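# Tune feeder pedal spring peg and return test weight

## Task

Hook the spring's end loop onto the peg nearest the pedal that still passes the test. A peg passes when, with the loop on it, the brass test weight standing base-flat on the sloped pedal drives the raised pedal fully down. Avoid letting the loop snap onto a peg. Afterwards the brass weight must sit on the bench, far from the feeder. The loop and the weight must stay where they are without the robot holding them. Finally open the gripper and pull the arm away.

## Robot and tools

Robot: one six-joint arm with a two-finger parallel gripper. The fingers point along the gripper's +z axis and close along its x axis. A flat block juts about 9 cm from the wrist 3 axis toward the gripper's -y side and rotates with the hand, so keep it clear of the feeder.

Scene frame: origin on the table top under the arm base, +z up, +y to the left when looking along +x. Positions are in metres. The state line gives end_effector_position (the point midway between the pads; the fingertips reach 17.5 mm past it), end_effector_quat_wxyz and velocities (m/s, rad/s). At long reach the printed position may be slightly wrong.

Joint order, used in every command row and every per-joint list in results: elbow, wrist 3, shoulder lift, shoulder pan, wrist 1, wrist 2. Ignore any other ordering, such as the URDF's.

A row is 9 numbers, each in [-1, 1]: six joint values in that order, then gripper position, gripper force_limit, gripper speed. The joint values are scaled offsets, not poses: 1.0 means 1.234 rad for shoulder pan and shoulder lift, 1.543 rad for the elbow, and 1.851 rad for wrist 1, 2 and 3. Stated joint ranges: elbow -3.142 to 3.142 rad, all others -6.283 to 6.283 rad; the true end can differ by 0.010 rad. Gripper position is absolute: +1 fully open (50 mm gap), about -0.65 pads touching, -1 means close until the object blocks the fingers. force_limit: -1 about 20 N per pad, 0 about 102 N, +1 about 185 N (actual can be up to 17 % more). speed: -1 is 20 mm/s, 0 is 85, +1 is 150.

execute_actions(actions): a list of actions; each action is a list of up to 15 rows, one per 1/30 s step, and the last row is held for the remaining steps of the 15. Joint offsets in every row count from the joint angles at the start of that action (for the first action, the latest reported angles), not from the previous row. An action that would push a joint more than 0.010 rad beyond its range is refused; if the first action or any malformed action fails, nothing moves. An empty list just returns state and images. Motion is smoothed (about 0.15 s lag), joint targets are kept within a lead of 0.292 rad (shoulder pan, shoulder lift), 0.365 (elbow), 0.438 (wrists) of the measured angle, and targets that would move the hand more than 70 mm are scaled back, so big moves need several actions.

move(target, speed, blocking): one 9-number row; its joint values are offsets from the Joint positions in the most recent result that printed them. speed is the top rate in rad/s of the joint with farthest to go, 0.01 to 2, default 0.5. Paths run 0.5 to 10 s and all joints finish together, so the hand traces a curve and does not avoid obstacles. Finger values apply at the start. blocking=false returns after 0.5 s while the arm keeps going; until a result shows the move ended, further rows or moves are refused, so use wait or stop. The extra move: line reports the outcome (done, off_target, moving, held, fault), limits=held or limits=none, and the joint farthest from its target.

wait(seconds): 0 to 10; holds the last command and lets a running move continue. stop(): brakes a running move; the fingers keep moving. zoom_image(camera, region): region [x0, y0, x1, y1] in pixels, at most 504 by 504; cameras are cam_head_left, cam_head_right, cam_high, cam_low (672x504) and cam_wrist (504x504). read_manual(section) returns licence texts only. finished_scene(scene) ends scene 1 or 2 permanently and reports success.

Result lines: Joint positions, Joint velocities, Joint targets (what the joints are currently driven toward), step readings with HELD where a row was held back, "joint sent to its limit", "joint command not followed" (clearance check altered targets). Gripper object_status: 0 moving, 1 stopped while opening, 2 stopped while closing (a real grip), 3 at requested position or pads met (usually nothing held). position_measured in counts; gap is roughly (250 - position_measured) x 0.202 mm. Send position -1 and confirm status 2 when grasping. A new force_limit or speed only takes effect with a position change of at least 0.01; open first to regrip softer. Turning only wrist 3 swings the pad midpoint on a 25 mm circle.

Hazards: contact torque at a joint's load limit (shoulder pan and lift 306, elbow 139, wrists 52 N m, including held weight) or any external force of 150 N causes a 10 s stop and cancels the rest of the call. The arm is stiff, so aiming even slightly past a firm contact can trigger a fault; approach slowly. Long holding under load heats motors: MOTOR HOT from 70 °C, OVER-TEMPERATURE FAULT at 85 °C. Occasional outside tugs may hit held or loose parts. Never drop, slam or knock anything off the table; that fails the job. Avoid snapping the loop onto a peg. Robot time and jerky, high-effort motion reduce the result; thinking time runs while the robot holds its last command.

Each tool is called after ">>>" by a JSON object that holds its "fn" and its "kwargs".

## Session

>>> {"fn": "execute_actions", "kwargs": {"actions": []}}

Scene clock: 0.00 s.
end_effector_position=(+0.3386, -0.1490, +0.3564) position_measured=3 object_status=3 end_effector_quat_wxyz=(-0.259, +0.841, -0.464, +0.102) end_effector_velocity=(-0.000, -0.000, -0.001) end_effector_angular_velocity=(+0.001, -0.000, -0.001)
Joint names: [elbow, wrist 3, shoulder lift, shoulder pan, wrist 1, wrist 2]
Joint positions: [ 2.456  1.03  -2.248  1.689 -1.429 -1.119]
Joint velocities: [ 0.001 -0.     0.    -0.001  0.     0.   ]
Joint targets: [2.456 1.030 -2.248 1.689 -1.429 -1.119]
camera_calibration (this result's frames):
cam_wrist: T_world_to_cam=[[0.567887, -0.816537, -0.103788, -0.270354], [-0.811262, -0.533934, -0.23826, 0.280688], [0.139133, 0.219504, -0.96564, 0.473683], [0, 0, 0, 1]] pos_world=[0.315338, -0.17486, 0.496225]

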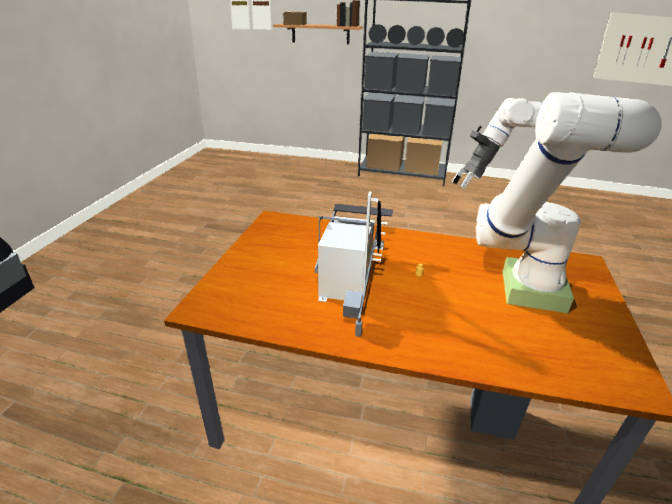

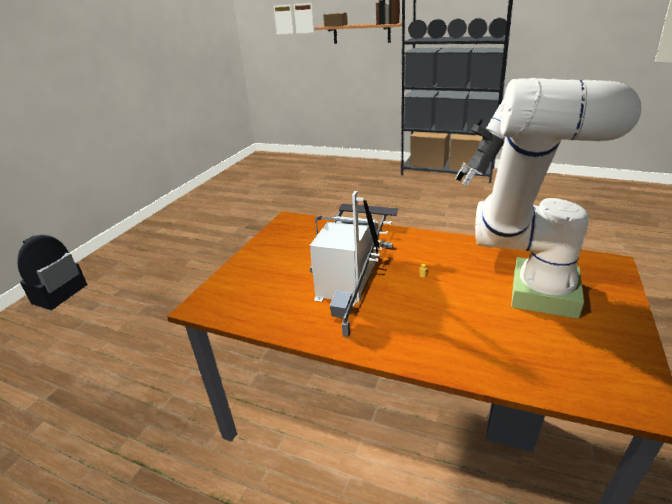

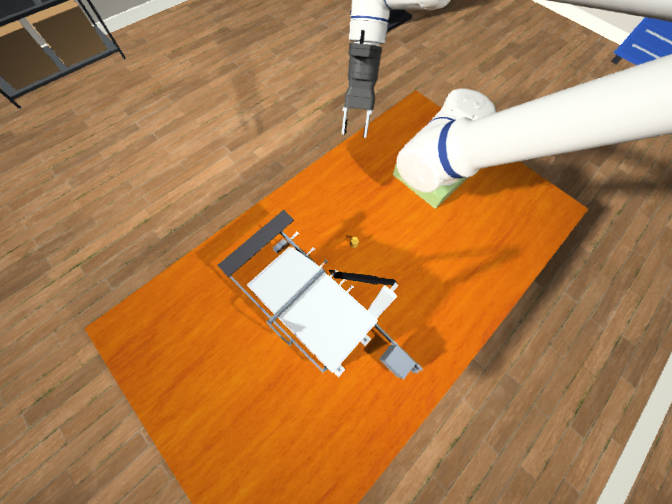

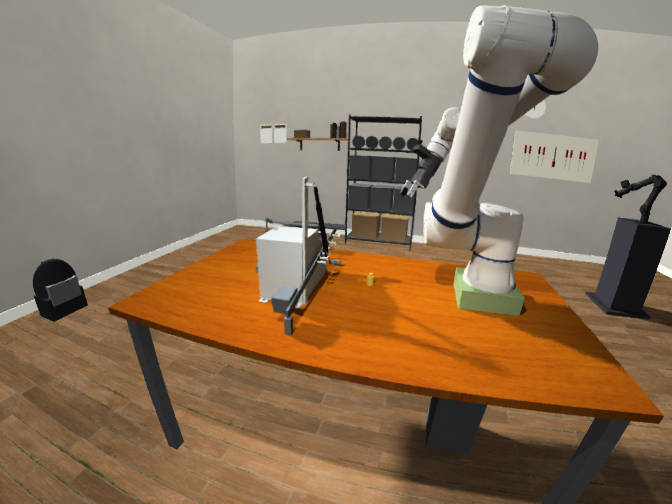

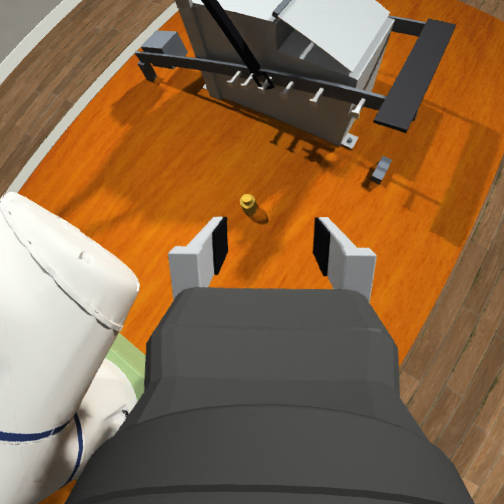

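>>> {"fn": "zoom_image", "kwargs": {"camera": "cam_high", "region": [200, 190, 440, 390]}}

>>> {"fn": "zoom_image", "kwargs": {"camera": "cam_wrist", "region": [130, 0, 470, 230]}}

>>> {"fn": "zoom_image", "kwargs": {"camera": "cam_head_left", "region": [300, 180, 440, 340]}}

Region (200, 190, 440, 390) of cam_high's 672x504 image, scaled by 2.100, with more detail than that image has.

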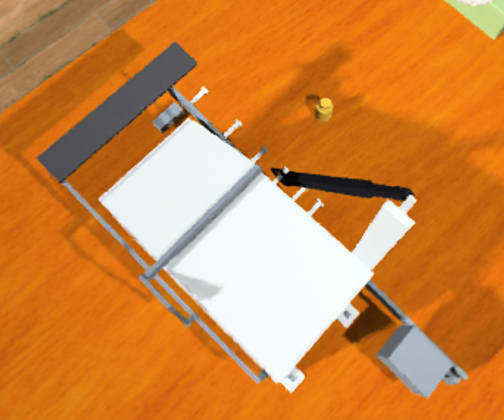

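Region (130, 0, 470, 230) of cam_wrist's 504x504 image, scaled by 1.482, with more detail than that image has; it fills the top 341 rows of this view, and the rest is white.

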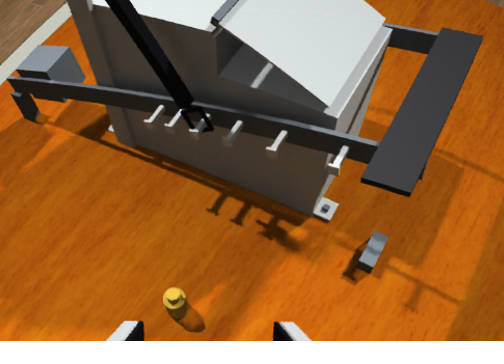

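Region (300, 180, 440, 340) of cam_head_left's 672x504 image, scaled by 3.150, with more detail than that image has; it fills the left 441 columns of this view, and the rest is white.

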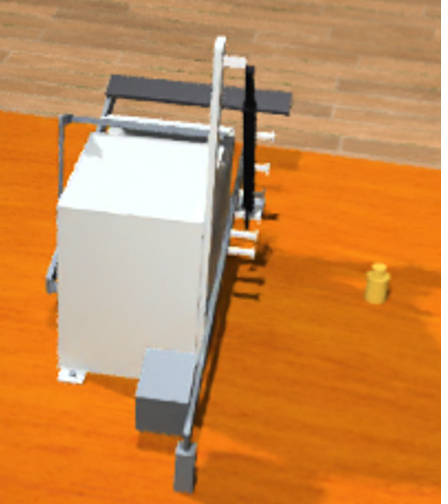

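>>> {"fn": "move", "kwargs": {"target": [0,0.5,0,0.162,0.756,1,1,-0.3,0], "speed": 1.2}}

>>> {"fn": "move", "kwargs": {"target": [-0.2061,0.3893,0.8075,0.6946,0.3935,0.45,1,-0.3,0], "speed": 0.8}}

Scene clock: 107.10 s.
end_effector_position=(+0.4654, -0.2288, +0.4704) position_measured=3 object_status=3 end_effector_quat_wxyz=(+0.668, +0.337, +0.663, +0.029) end_effector_velocity=(-0.001, -0.001, -0.001) end_effector_angular_velocity=(+0.002, -0.000, -0.004)
Joint names: [elbow, wrist 3, shoulder lift, shoulder pan, wrist 1, wrist 2]
Joint positions: [ 2.456  1.956 -2.248  1.889 -0.029  0.732]
Joint velocities: [ 0.     0.002  0.    -0.002  0.     0.002]
Joint targets: [2.456 1.956 -2.248 1.889 -0.029 0.733]
move: done; limits=none; farthest joint: the shoulder pan, 0.000 radians from its target (0.200 radians at the start)
camera_calibration (this result's frames):
cam_wrist: T_world_to_cam=[[0.157866, 0.463558, -0.87189, 0.449367], [0.10373, 0.870292, 0.48149, -0.0750079], [0.981997, -0.166452, 0.0893051, -0.393213], [0, 0, 0, 1]] pos_world=[0.322974, -0.20848, 0.46303]

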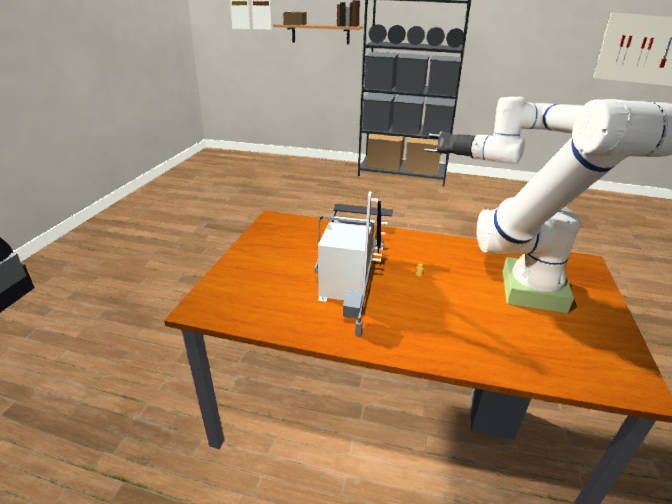

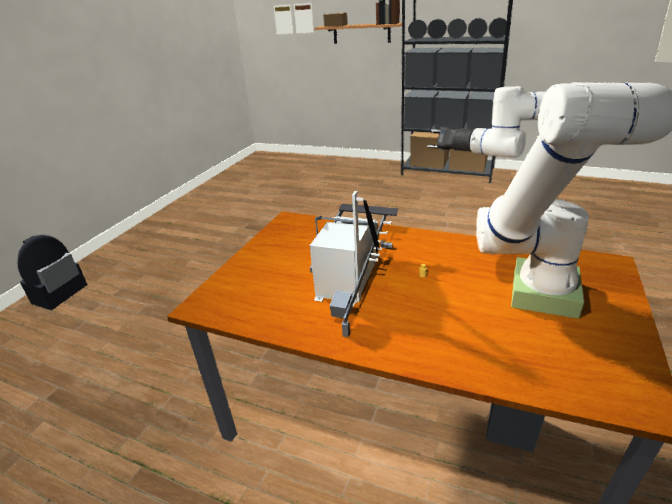

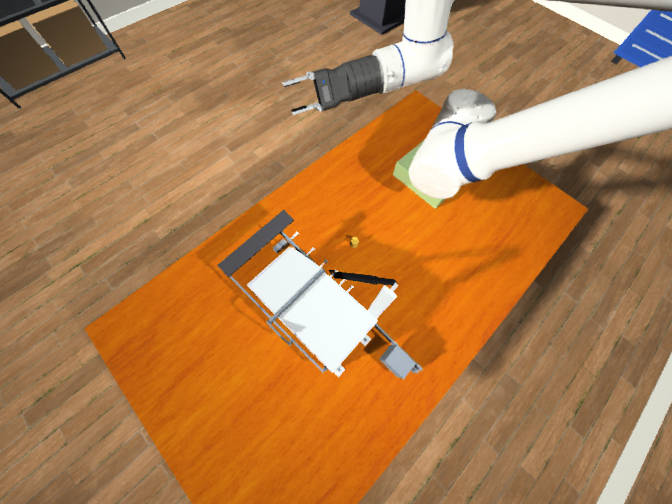

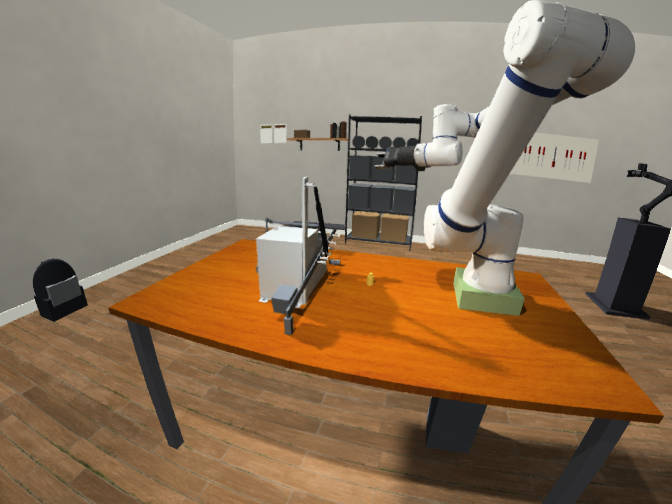

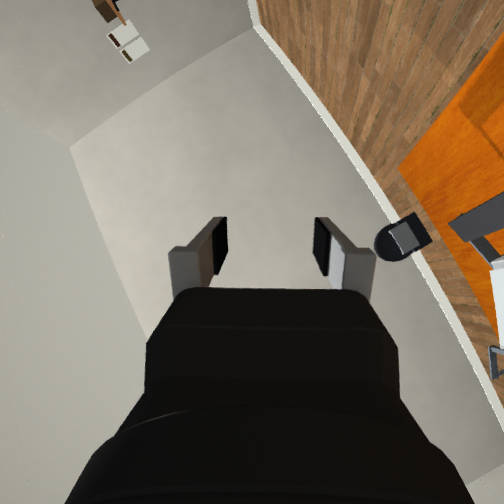

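Scene clock: 109.03 s.
end_effector_position=(+0.4418, -0.0111, +0.1197) position_measured=3 object_status=3 end_effector_quat_wxyz=(-0.001, +0.689, +0.724, -0.001) end_effector_velocity=(+0.000, +0.000, -0.000) end_effector_angular_velocity=(-0.001, +0.002, -0.001)
Joint names: [elbow, wrist 3, shoulder lift, shoulder pan, wrist 1, wrist 2]
Joint positions: [ 2.138  2.676 -1.251  2.746  0.699  1.565]
Joint velocities: [-0.002  0.003  0.002  0.002  0.001  0.001]
Joint targets: [2.138 2.676 -1.251 2.746 0.699 1.566]
move: done; limits=none; farthest joint: the shoulder pan, 0.000 radians from its target (0.857 radians at the start)
camera_calibration (this result's frames):
cam_wrist: T_world_to_cam=[[-0.0526506, 0.997645, -0.0439596, 0.0462375], [0.947448, 0.0638144, 0.31348, -0.4547], [0.315547, -0.0251446, -0.948577, 0.117757], [0, 0, 0, 1]] pos_world=[0.396081, -0.0141513, 0.256274]

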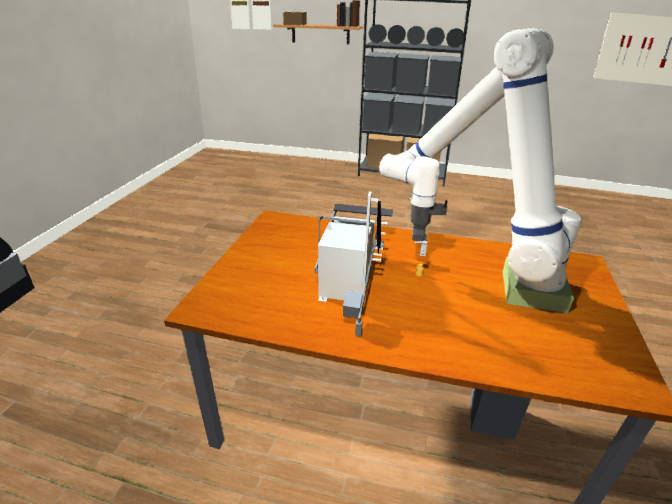

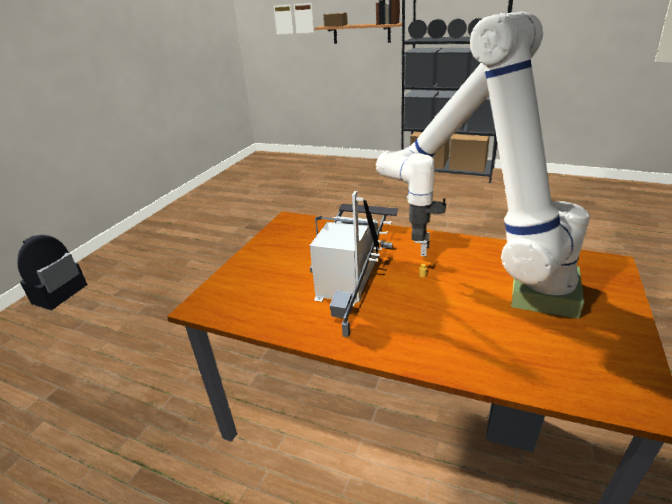

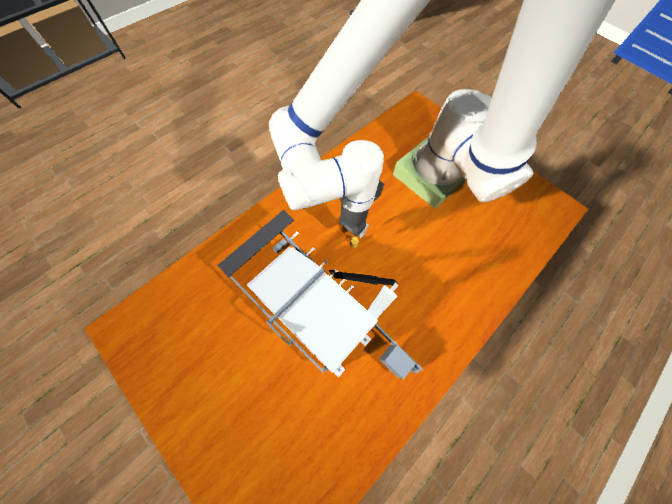

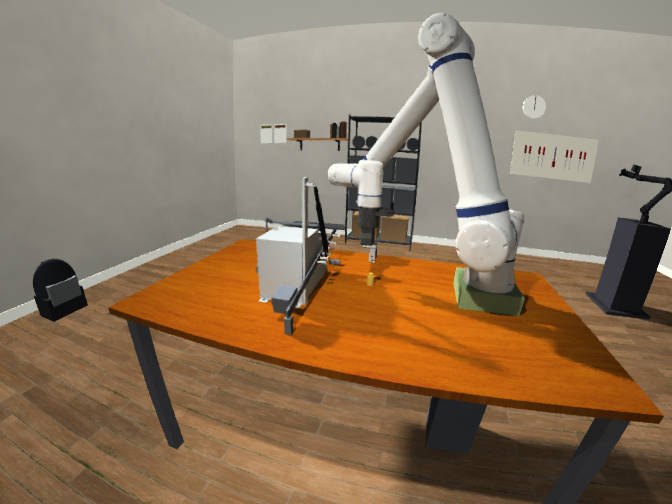

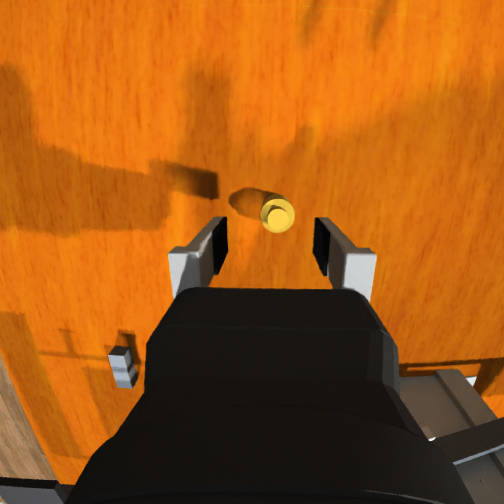

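>>> {"fn": "move", "kwargs": {"target": [0.0205,0.0079,0.122,0.0119,-0.0989,0,1,-0.3,0], "speed": 0.2}}

>>> {"fn": "execute_actions", "kwargs": {"actions": [[[0,0,0,0,0,0,-1,-0.3,0]]]}}

Scene clock: 121.17 s.
end_effector_position=(+0.4423, -0.0051, +0.0260) position_measured=3 object_status=3 end_effector_quat_wxyz=(-0.000, +0.689, +0.724, -0.001) end_effector_velocity=(-0.000, -0.001, -0.001) end_effector_angular_velocity=(-0.000, -0.000, -0.001)
Joint names: [elbow, wrist 3, shoulder lift, shoulder pan, wrist 1, wrist 2]
Joint positions: [ 2.17   2.691 -1.101  2.761  0.516  1.565]
Joint velocities: [ 0.001 -0.     0.002 -0.002 -0.002  0.   ]
Joint targets: [2.170 2.691 -1.100 2.761 0.516 1.565]
move: done; limits=none; farthest joint: the shoulder pan, 0.000 radians from its target (0.014 radians at the start)
camera_calibration (this result's frames):
cam_wrist: T_world_to_cam=[[-0.0526864, 0.997618, -0.0445225, 0.036188], [0.947233, 0.0640426, 0.314084, -0.426148], [0.316187, -0.0256252, -0.948351, 0.0285197], [0, 0, 0, 1]] pos_world=[0.396551, -0.00807934, 0.162504]

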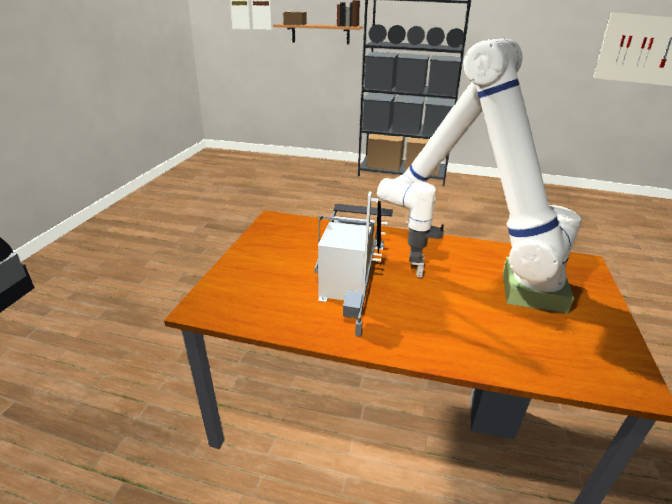

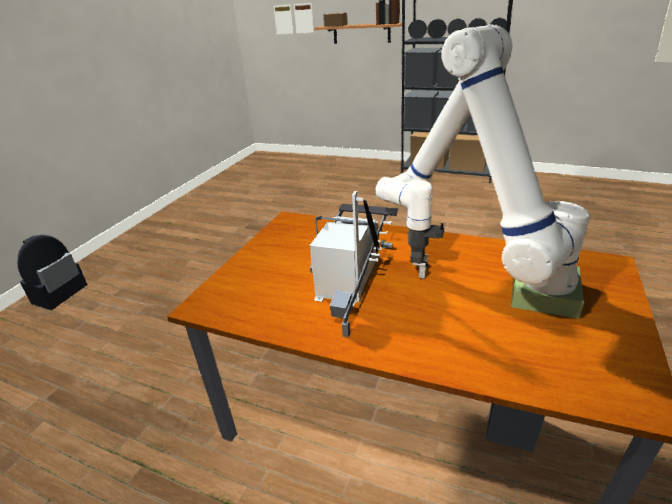

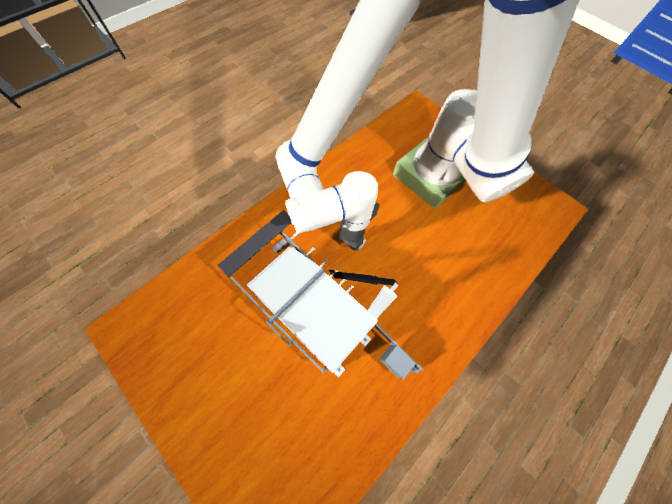

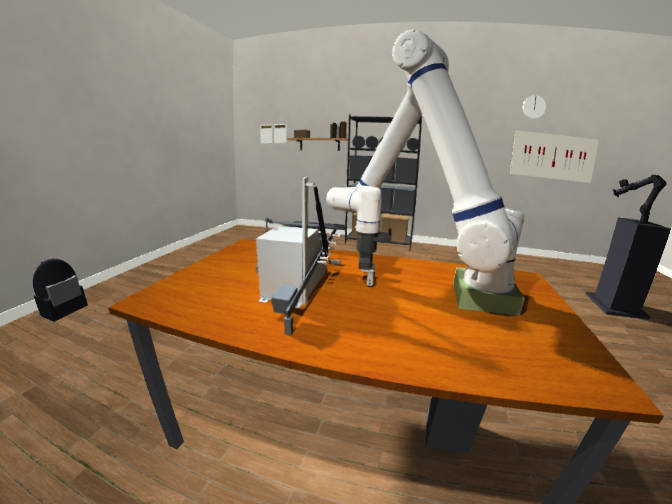

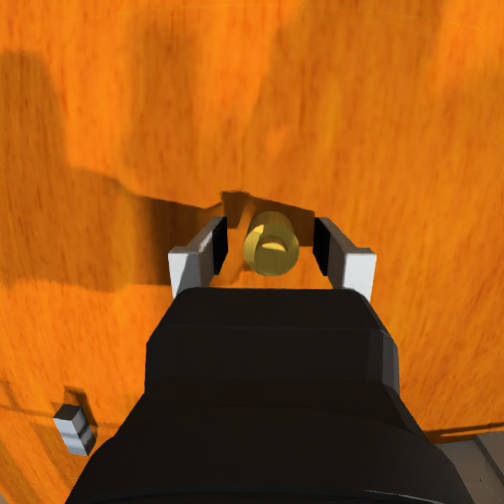

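Scene clock: 121.67 s.
end_effector_position=(+0.4423, -0.0051, +0.0259) position_measured=118 object_status=2 end_effector_quat_wxyz=(-0.000, +0.689, +0.724, -0.001) end_effector_velocity=(-0.001, -0.000, +0.000) end_effector_angular_velocity=(+0.001, +0.001, -0.001)
Joint names: [elbow, wrist 3, shoulder lift, shoulder pan, wrist 1, wrist 2]
Joint positions: [ 2.17   2.691 -1.101  2.761  0.516  1.565]
Joint velocities: [ 0.001 -0.    -0.    -0.001  0.001 -0.   ]
Joint targets: [2.170 2.691 -1.101 2.761 0.516 1.565]
Step readings (joint positions):
0: [2.170 2.691 -1.101 2.761 0.516 1.565]
1: [2.170 2.691 -1.101 2.761 0.516 1.565]
2: [2.170 2.691 -1.101 2.761 0.516 1.565]
4: [2.170 2.691 -1.101 2.761 0.516 1.565]
8: [2.170 2.691 -1.101 2.761 0.516 1.565]
15: Joint positions above
camera_calibration (this result's frames):
cam_wrist: T_world_to_cam=[[-0.0526869, 0.997619, -0.0445024, 0.0361769], [0.947231, 0.0640369, 0.314091, -0.426138], [0.316193, -0.0256056, -0.948349, 0.0284896], [0, 0, 0, 1]] pos_world=[0.396549, -0.00807268, 0.162474]

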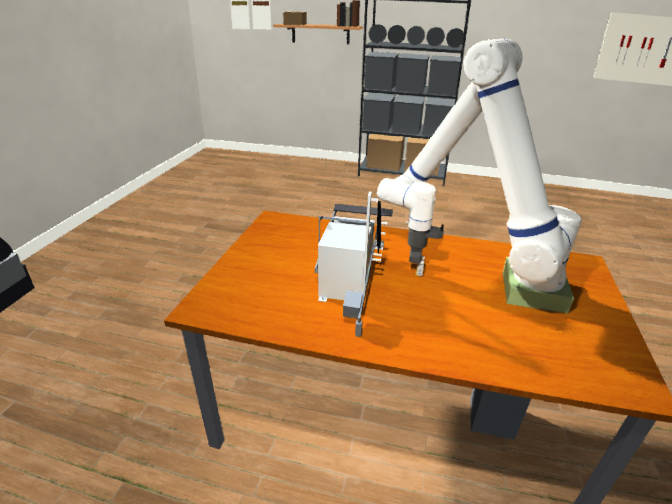

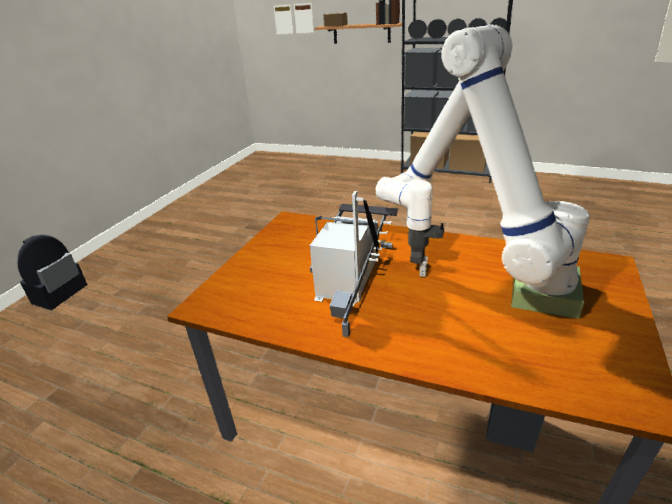

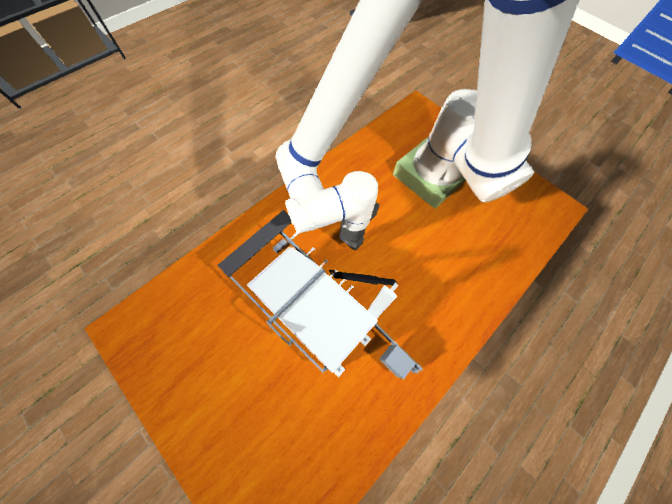

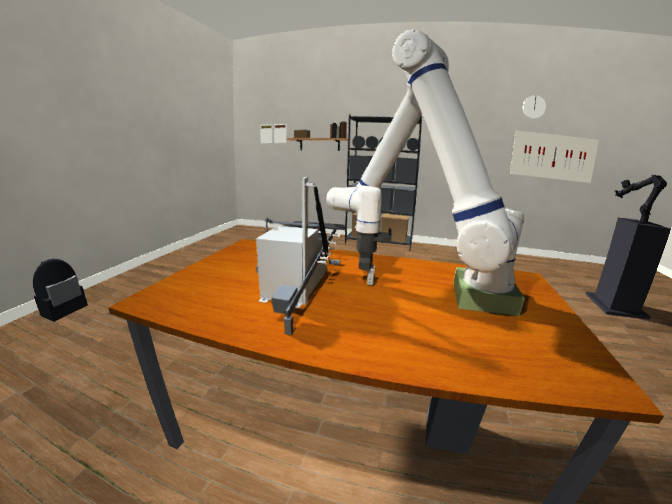

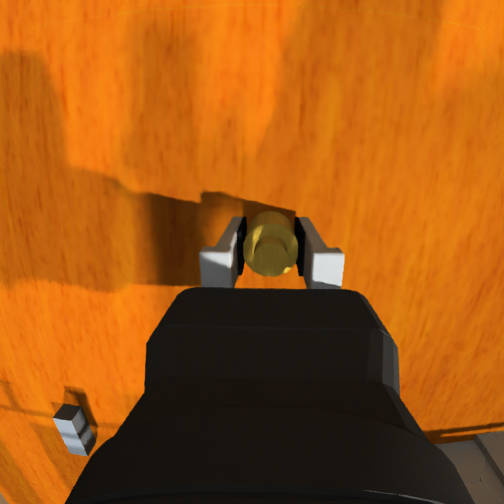

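>>> {"fn": "move", "kwargs": {"target": [-0.094,0,-0.283,-0.113,0.267,0.054,-1,-0.3,0], "speed": 0.45}}

>>> {"fn": "move", "kwargs": {"target": [-0.3074,0.0186,0.319,0.1477,-0.0054,0.057,-1,-0.3,0], "speed": 0.45}}

Scene clock: 146.43 s.
end_effector_position=(+0.4200, -0.0888, +0.2815) position_measured=118 object_status=2 end_effector_quat_wxyz=(+0.014, +0.737, +0.674, -0.047) end_effector_velocity=(-0.000, -0.000, +0.001) end_effector_angular_velocity=(+0.000, +0.001, -0.002)
Joint names: [elbow, wrist 3, shoulder lift, shoulder pan, wrist 1, wrist 2]
Joint positions: [ 2.025  2.691 -1.45   2.621  1.01   1.665]
Joint velocities: [-0.001  0.001 -0.001 -0.001  0.002  0.   ]
Joint targets: [2.025 2.691 -1.450 2.621 1.010 1.665]
move: done; limits=none; farthest joint: the shoulder lift, 0.001 radians from its target (0.350 radians at the start)
camera_calibration (this result's frames):
cam_wrist: T_world_to_cam=[[0.081995, 0.987789, -0.132479, 0.0971779], [0.961522, -0.0434323, 0.271274, -0.483425], [0.262208, -0.149624, -0.953341, 0.288799], [0, 0, 0, 1]] pos_world=[0.38113, -0.0737762, 0.419339]

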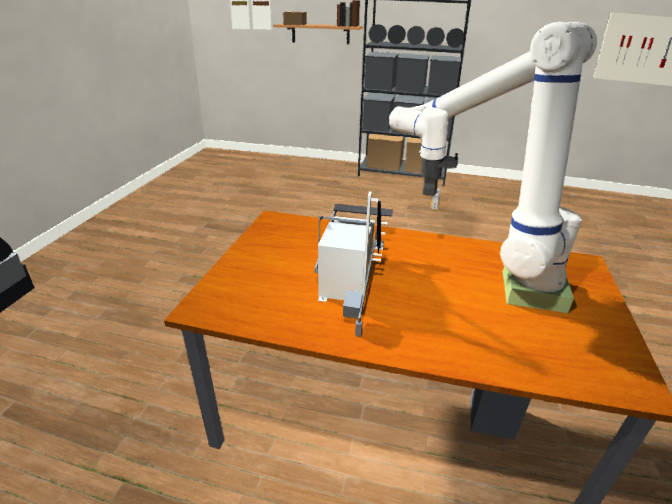

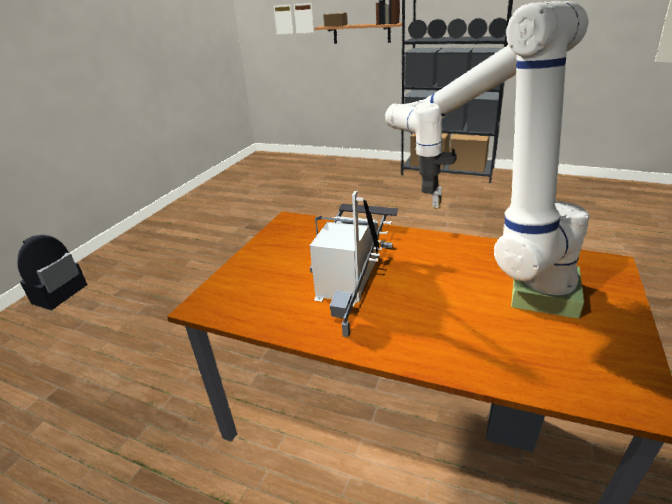

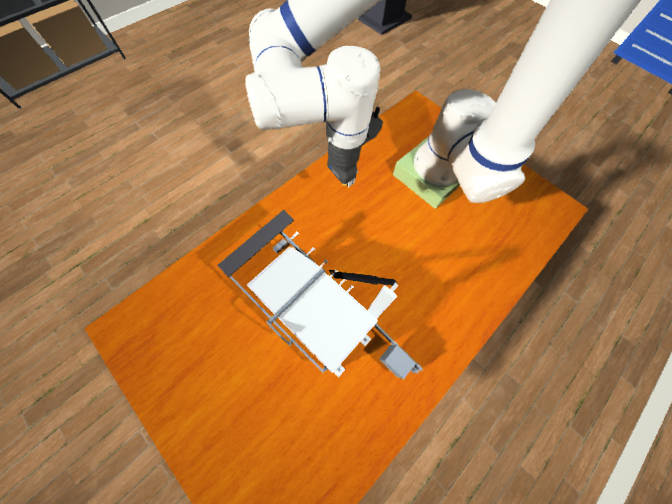

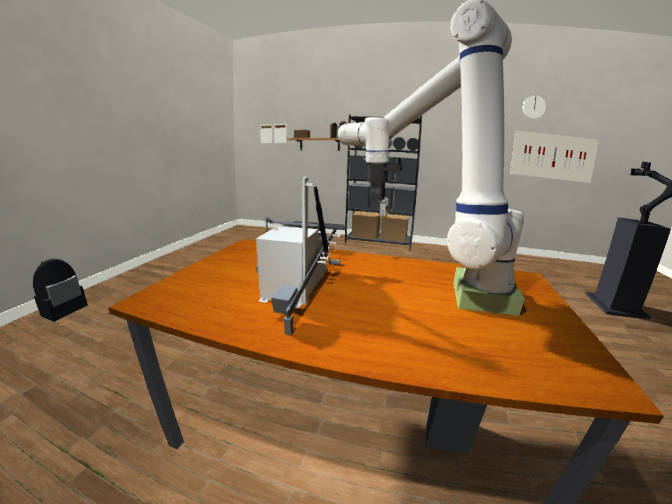

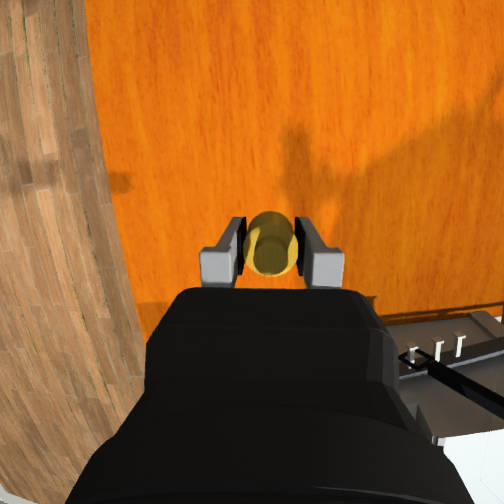

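Scene clock: 148.07 s.
end_effector_position=(+0.6798, -0.1364, +0.2425) position_measured=118 object_status=2 end_effector_quat_wxyz=(+0.081, +0.685, +0.720, -0.078) end_effector_velocity=(+0.001, -0.000, -0.001) end_effector_angular_velocity=(-0.001, -0.000, +0.000)
Joint names: [elbow, wrist 3, shoulder lift, shoulder pan, wrist 1, wrist 2]
Joint positions: [ 1.55   2.725 -1.056  2.804  1.     1.771]
Joint velocities: [-0.001 -0.     0.001  0.    -0.001  0.001]
Joint targets: [1.550 2.725 -1.056 2.804 1.000 1.771]
move: done; limits=none; farthest joint: the shoulder pan, 0.000 radians from its target (0.182 radians at the start)
camera_calibration (this result's frames):
cam_wrist: T_world_to_cam=[[-0.0507618, 0.962616, -0.266069, 0.236943], [0.943707, 0.133426, 0.302679, -0.696115], [0.326864, -0.235727, -0.915201, 0.111454], [0, 0, 0, 1]] pos_world=[0.632526, -0.108933, 0.375746]

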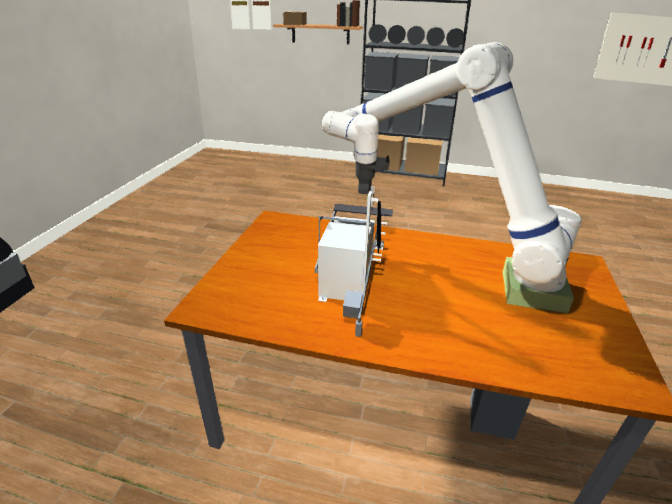

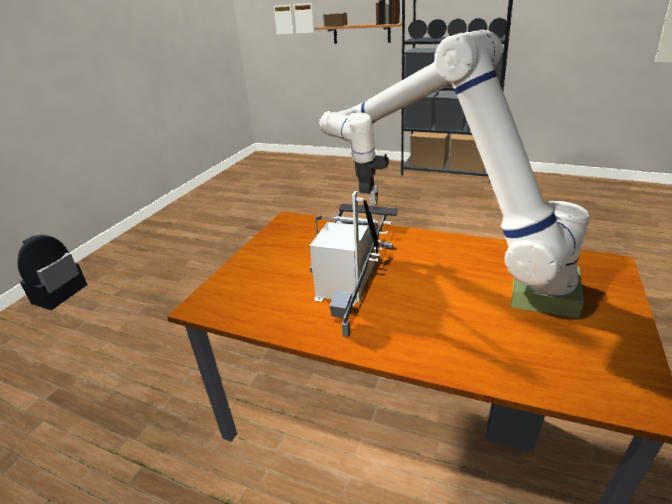

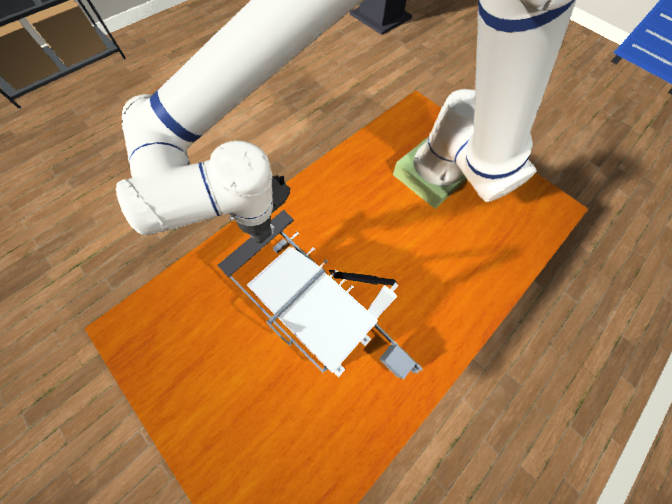

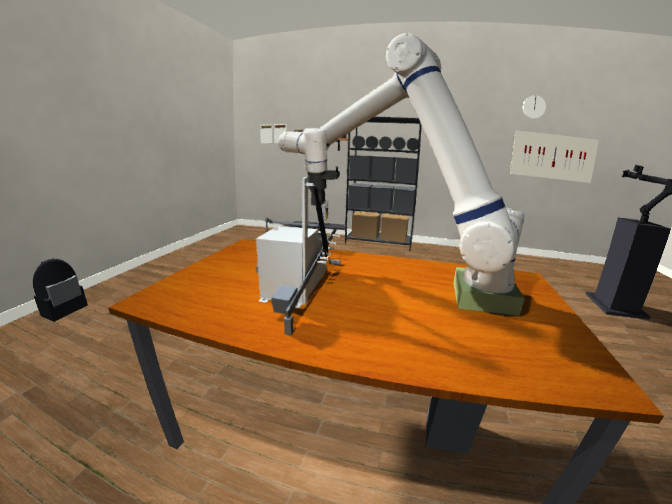

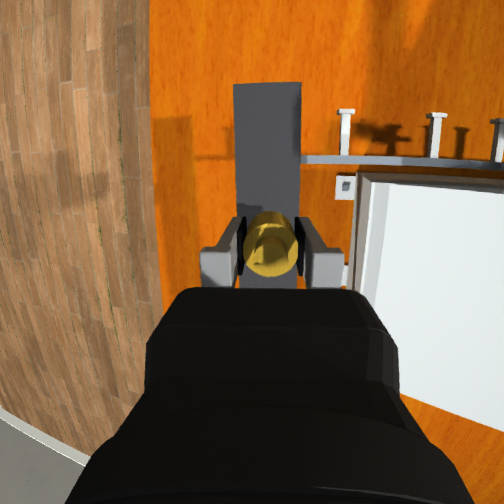

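>>> {"fn": "execute_actions", "kwargs": {"actions": []}}

Scene clock: 183.67 s.
end_effector_position=(+0.6798, -0.1363, +0.2425) position_measured=118 object_status=2 end_effector_quat_wxyz=(+0.081, +0.685, +0.720, -0.078) end_effector_velocity=(-0.000, +0.002, -0.000) end_effector_angular_velocity=(+0.000, +0.001, +0.002)
Joint names: [elbow, wrist 3, shoulder lift, shoulder pan, wrist 1, wrist 2]
Joint positions: [ 1.55   2.725 -1.056  2.804  1.     1.771]
Joint velocities: [ 0.001 -0.    -0.     0.002 -0.    -0.   ]
Joint targets: [1.550 2.725 -1.056 2.804 1.000 1.771]
camera_calibration (this result's frames):
cam_wrist: T_world_to_cam=[[-0.0508694, 0.96262, -0.266035, 0.236983], [0.943774, 0.133461, 0.302454, -0.696108], [0.326654, -0.235691, -0.915285, 0.111625], [0, 0, 0, 1]] pos_world=[0.632562, -0.108912, 0.375755]

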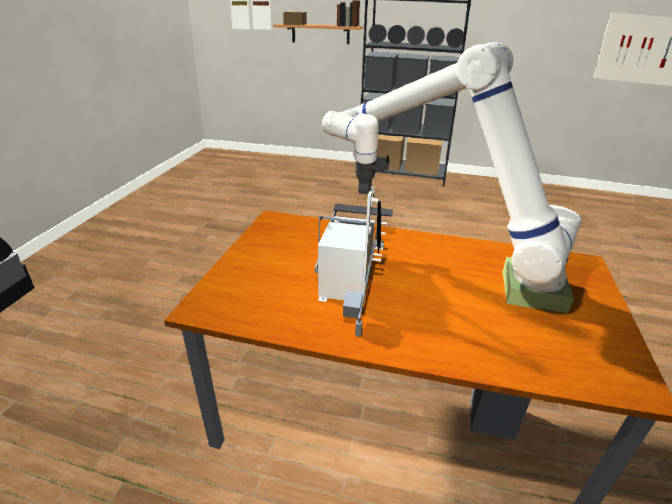

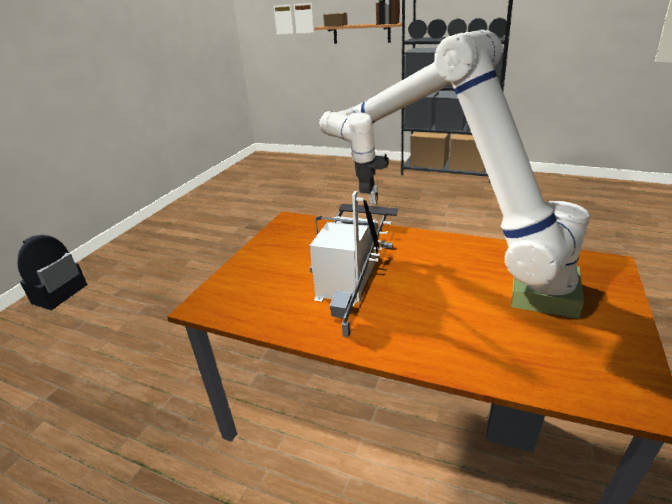

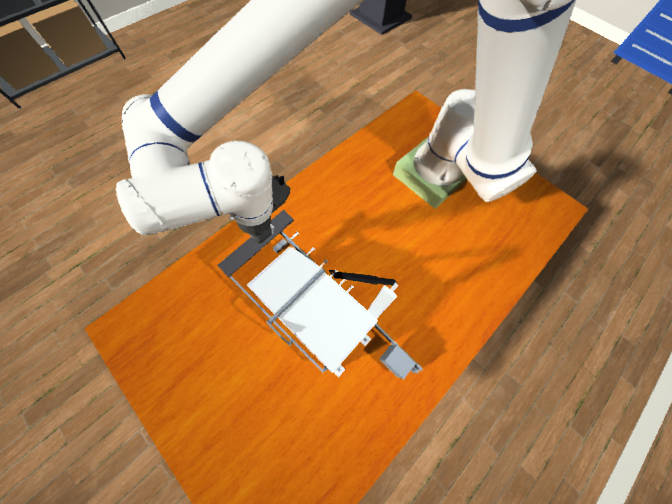

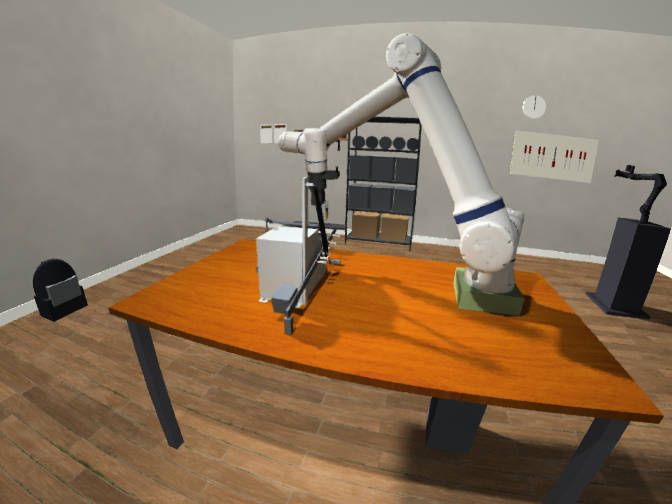

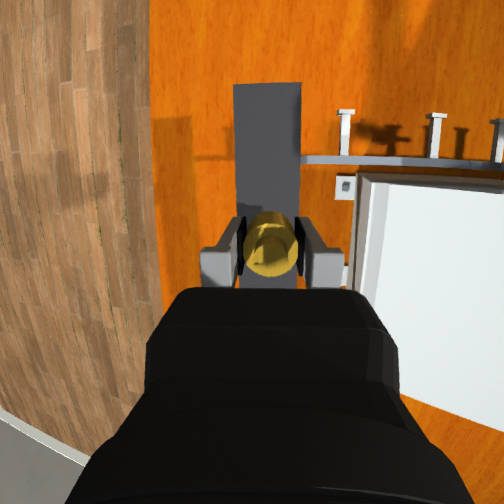

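>>> {"fn": "move", "kwargs": {"target": [0.0143,-0.0059,0.0210,-0.0088,-0.0259,0,-1,-0.3,0], "speed": 0.04}}

>>> {"fn": "zoom_image", "kwargs": {"camera": "cam_low", "region": [260,170,380,260]}}

Scene clock: 208.00 s.
end_effector_position=(+0.6788, -0.1444, +0.2110) position_measured=118 object_status=2 end_effector_quat_wxyz=(+0.080, +0.685, +0.720, -0.079) end_effector_velocity=(-0.000, -0.001, -0.002) end_effector_angular_velocity=(-0.000, -0.000, -0.002)
Joint names: [elbow, wrist 3, shoulder lift, shoulder pan, wrist 1, wrist 2]
Joint positions: [ 1.572  2.715 -1.03   2.793  0.953  1.771]
Joint velocities: [ 0.001  0.     0.001 -0.001 -0.003  0.   ]
Joint targets: [1.572 2.714 -1.030 2.793 0.952 1.771]
move: done; limits=none; farthest joint: the wrist 1, 0.001 radians from its target (0.048 radians at the start)
camera_calibration (this result's frames):
cam_wrist: T_world_to_cam=[[-0.0512862, 0.962636, -0.265897, 0.236543], [0.944503, 0.133257, 0.30026, -0.684585], [0.324474, -0.235741, -0.916047, 0.0828252], [0, 0, 0, 1]] pos_world=[0.631849, -0.116954, 0.344321]

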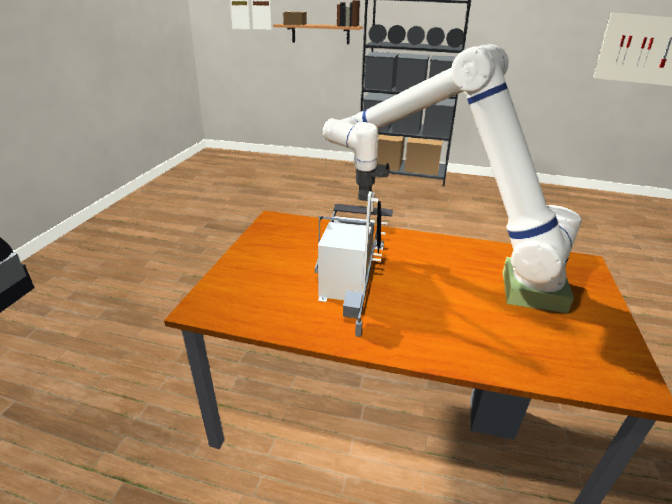

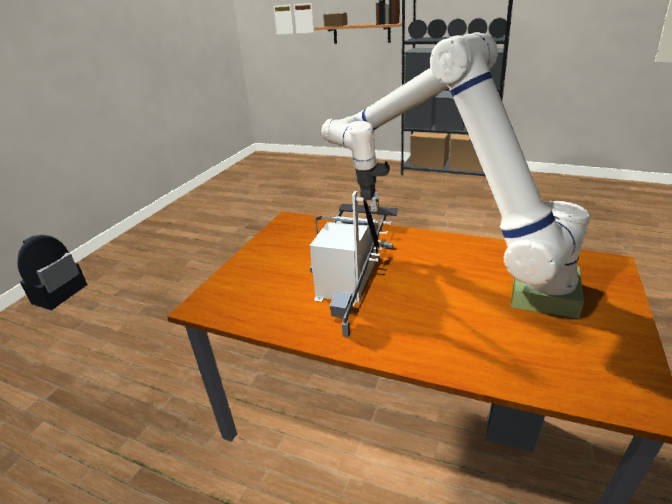

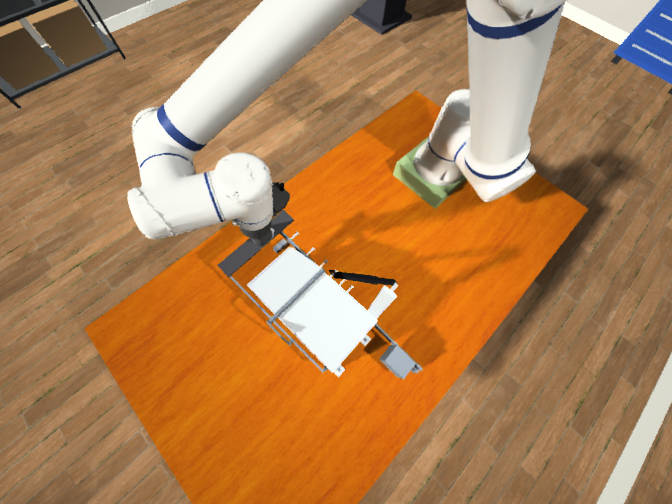

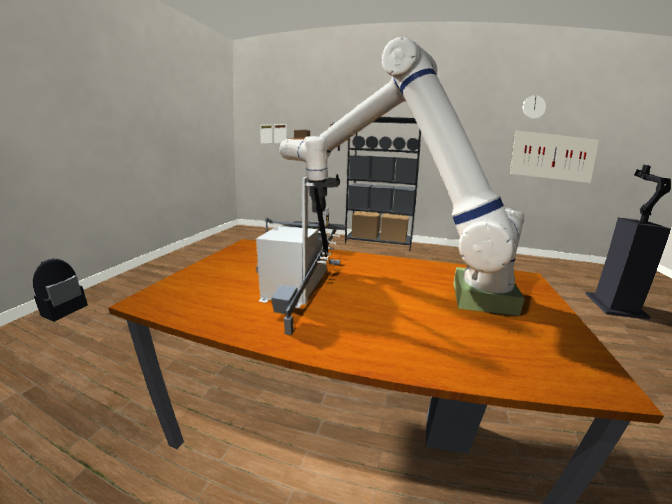

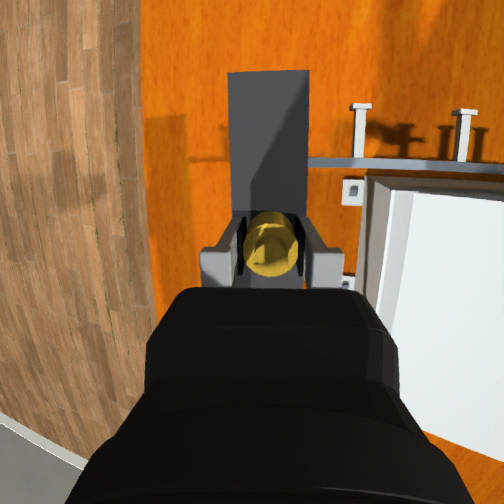

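Region (260, 170, 380, 260) of cam_low's 672x504 image, scaled by 4.200, with more detail than that image has; it fills the top 378 rows of this view, and the rest is white.

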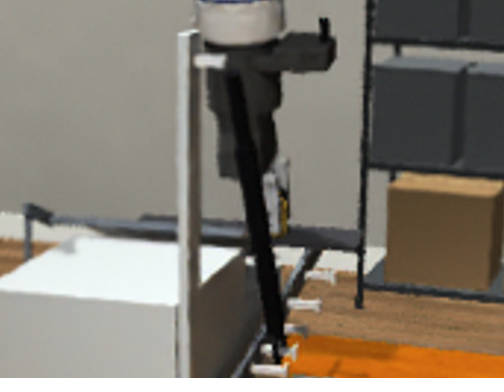

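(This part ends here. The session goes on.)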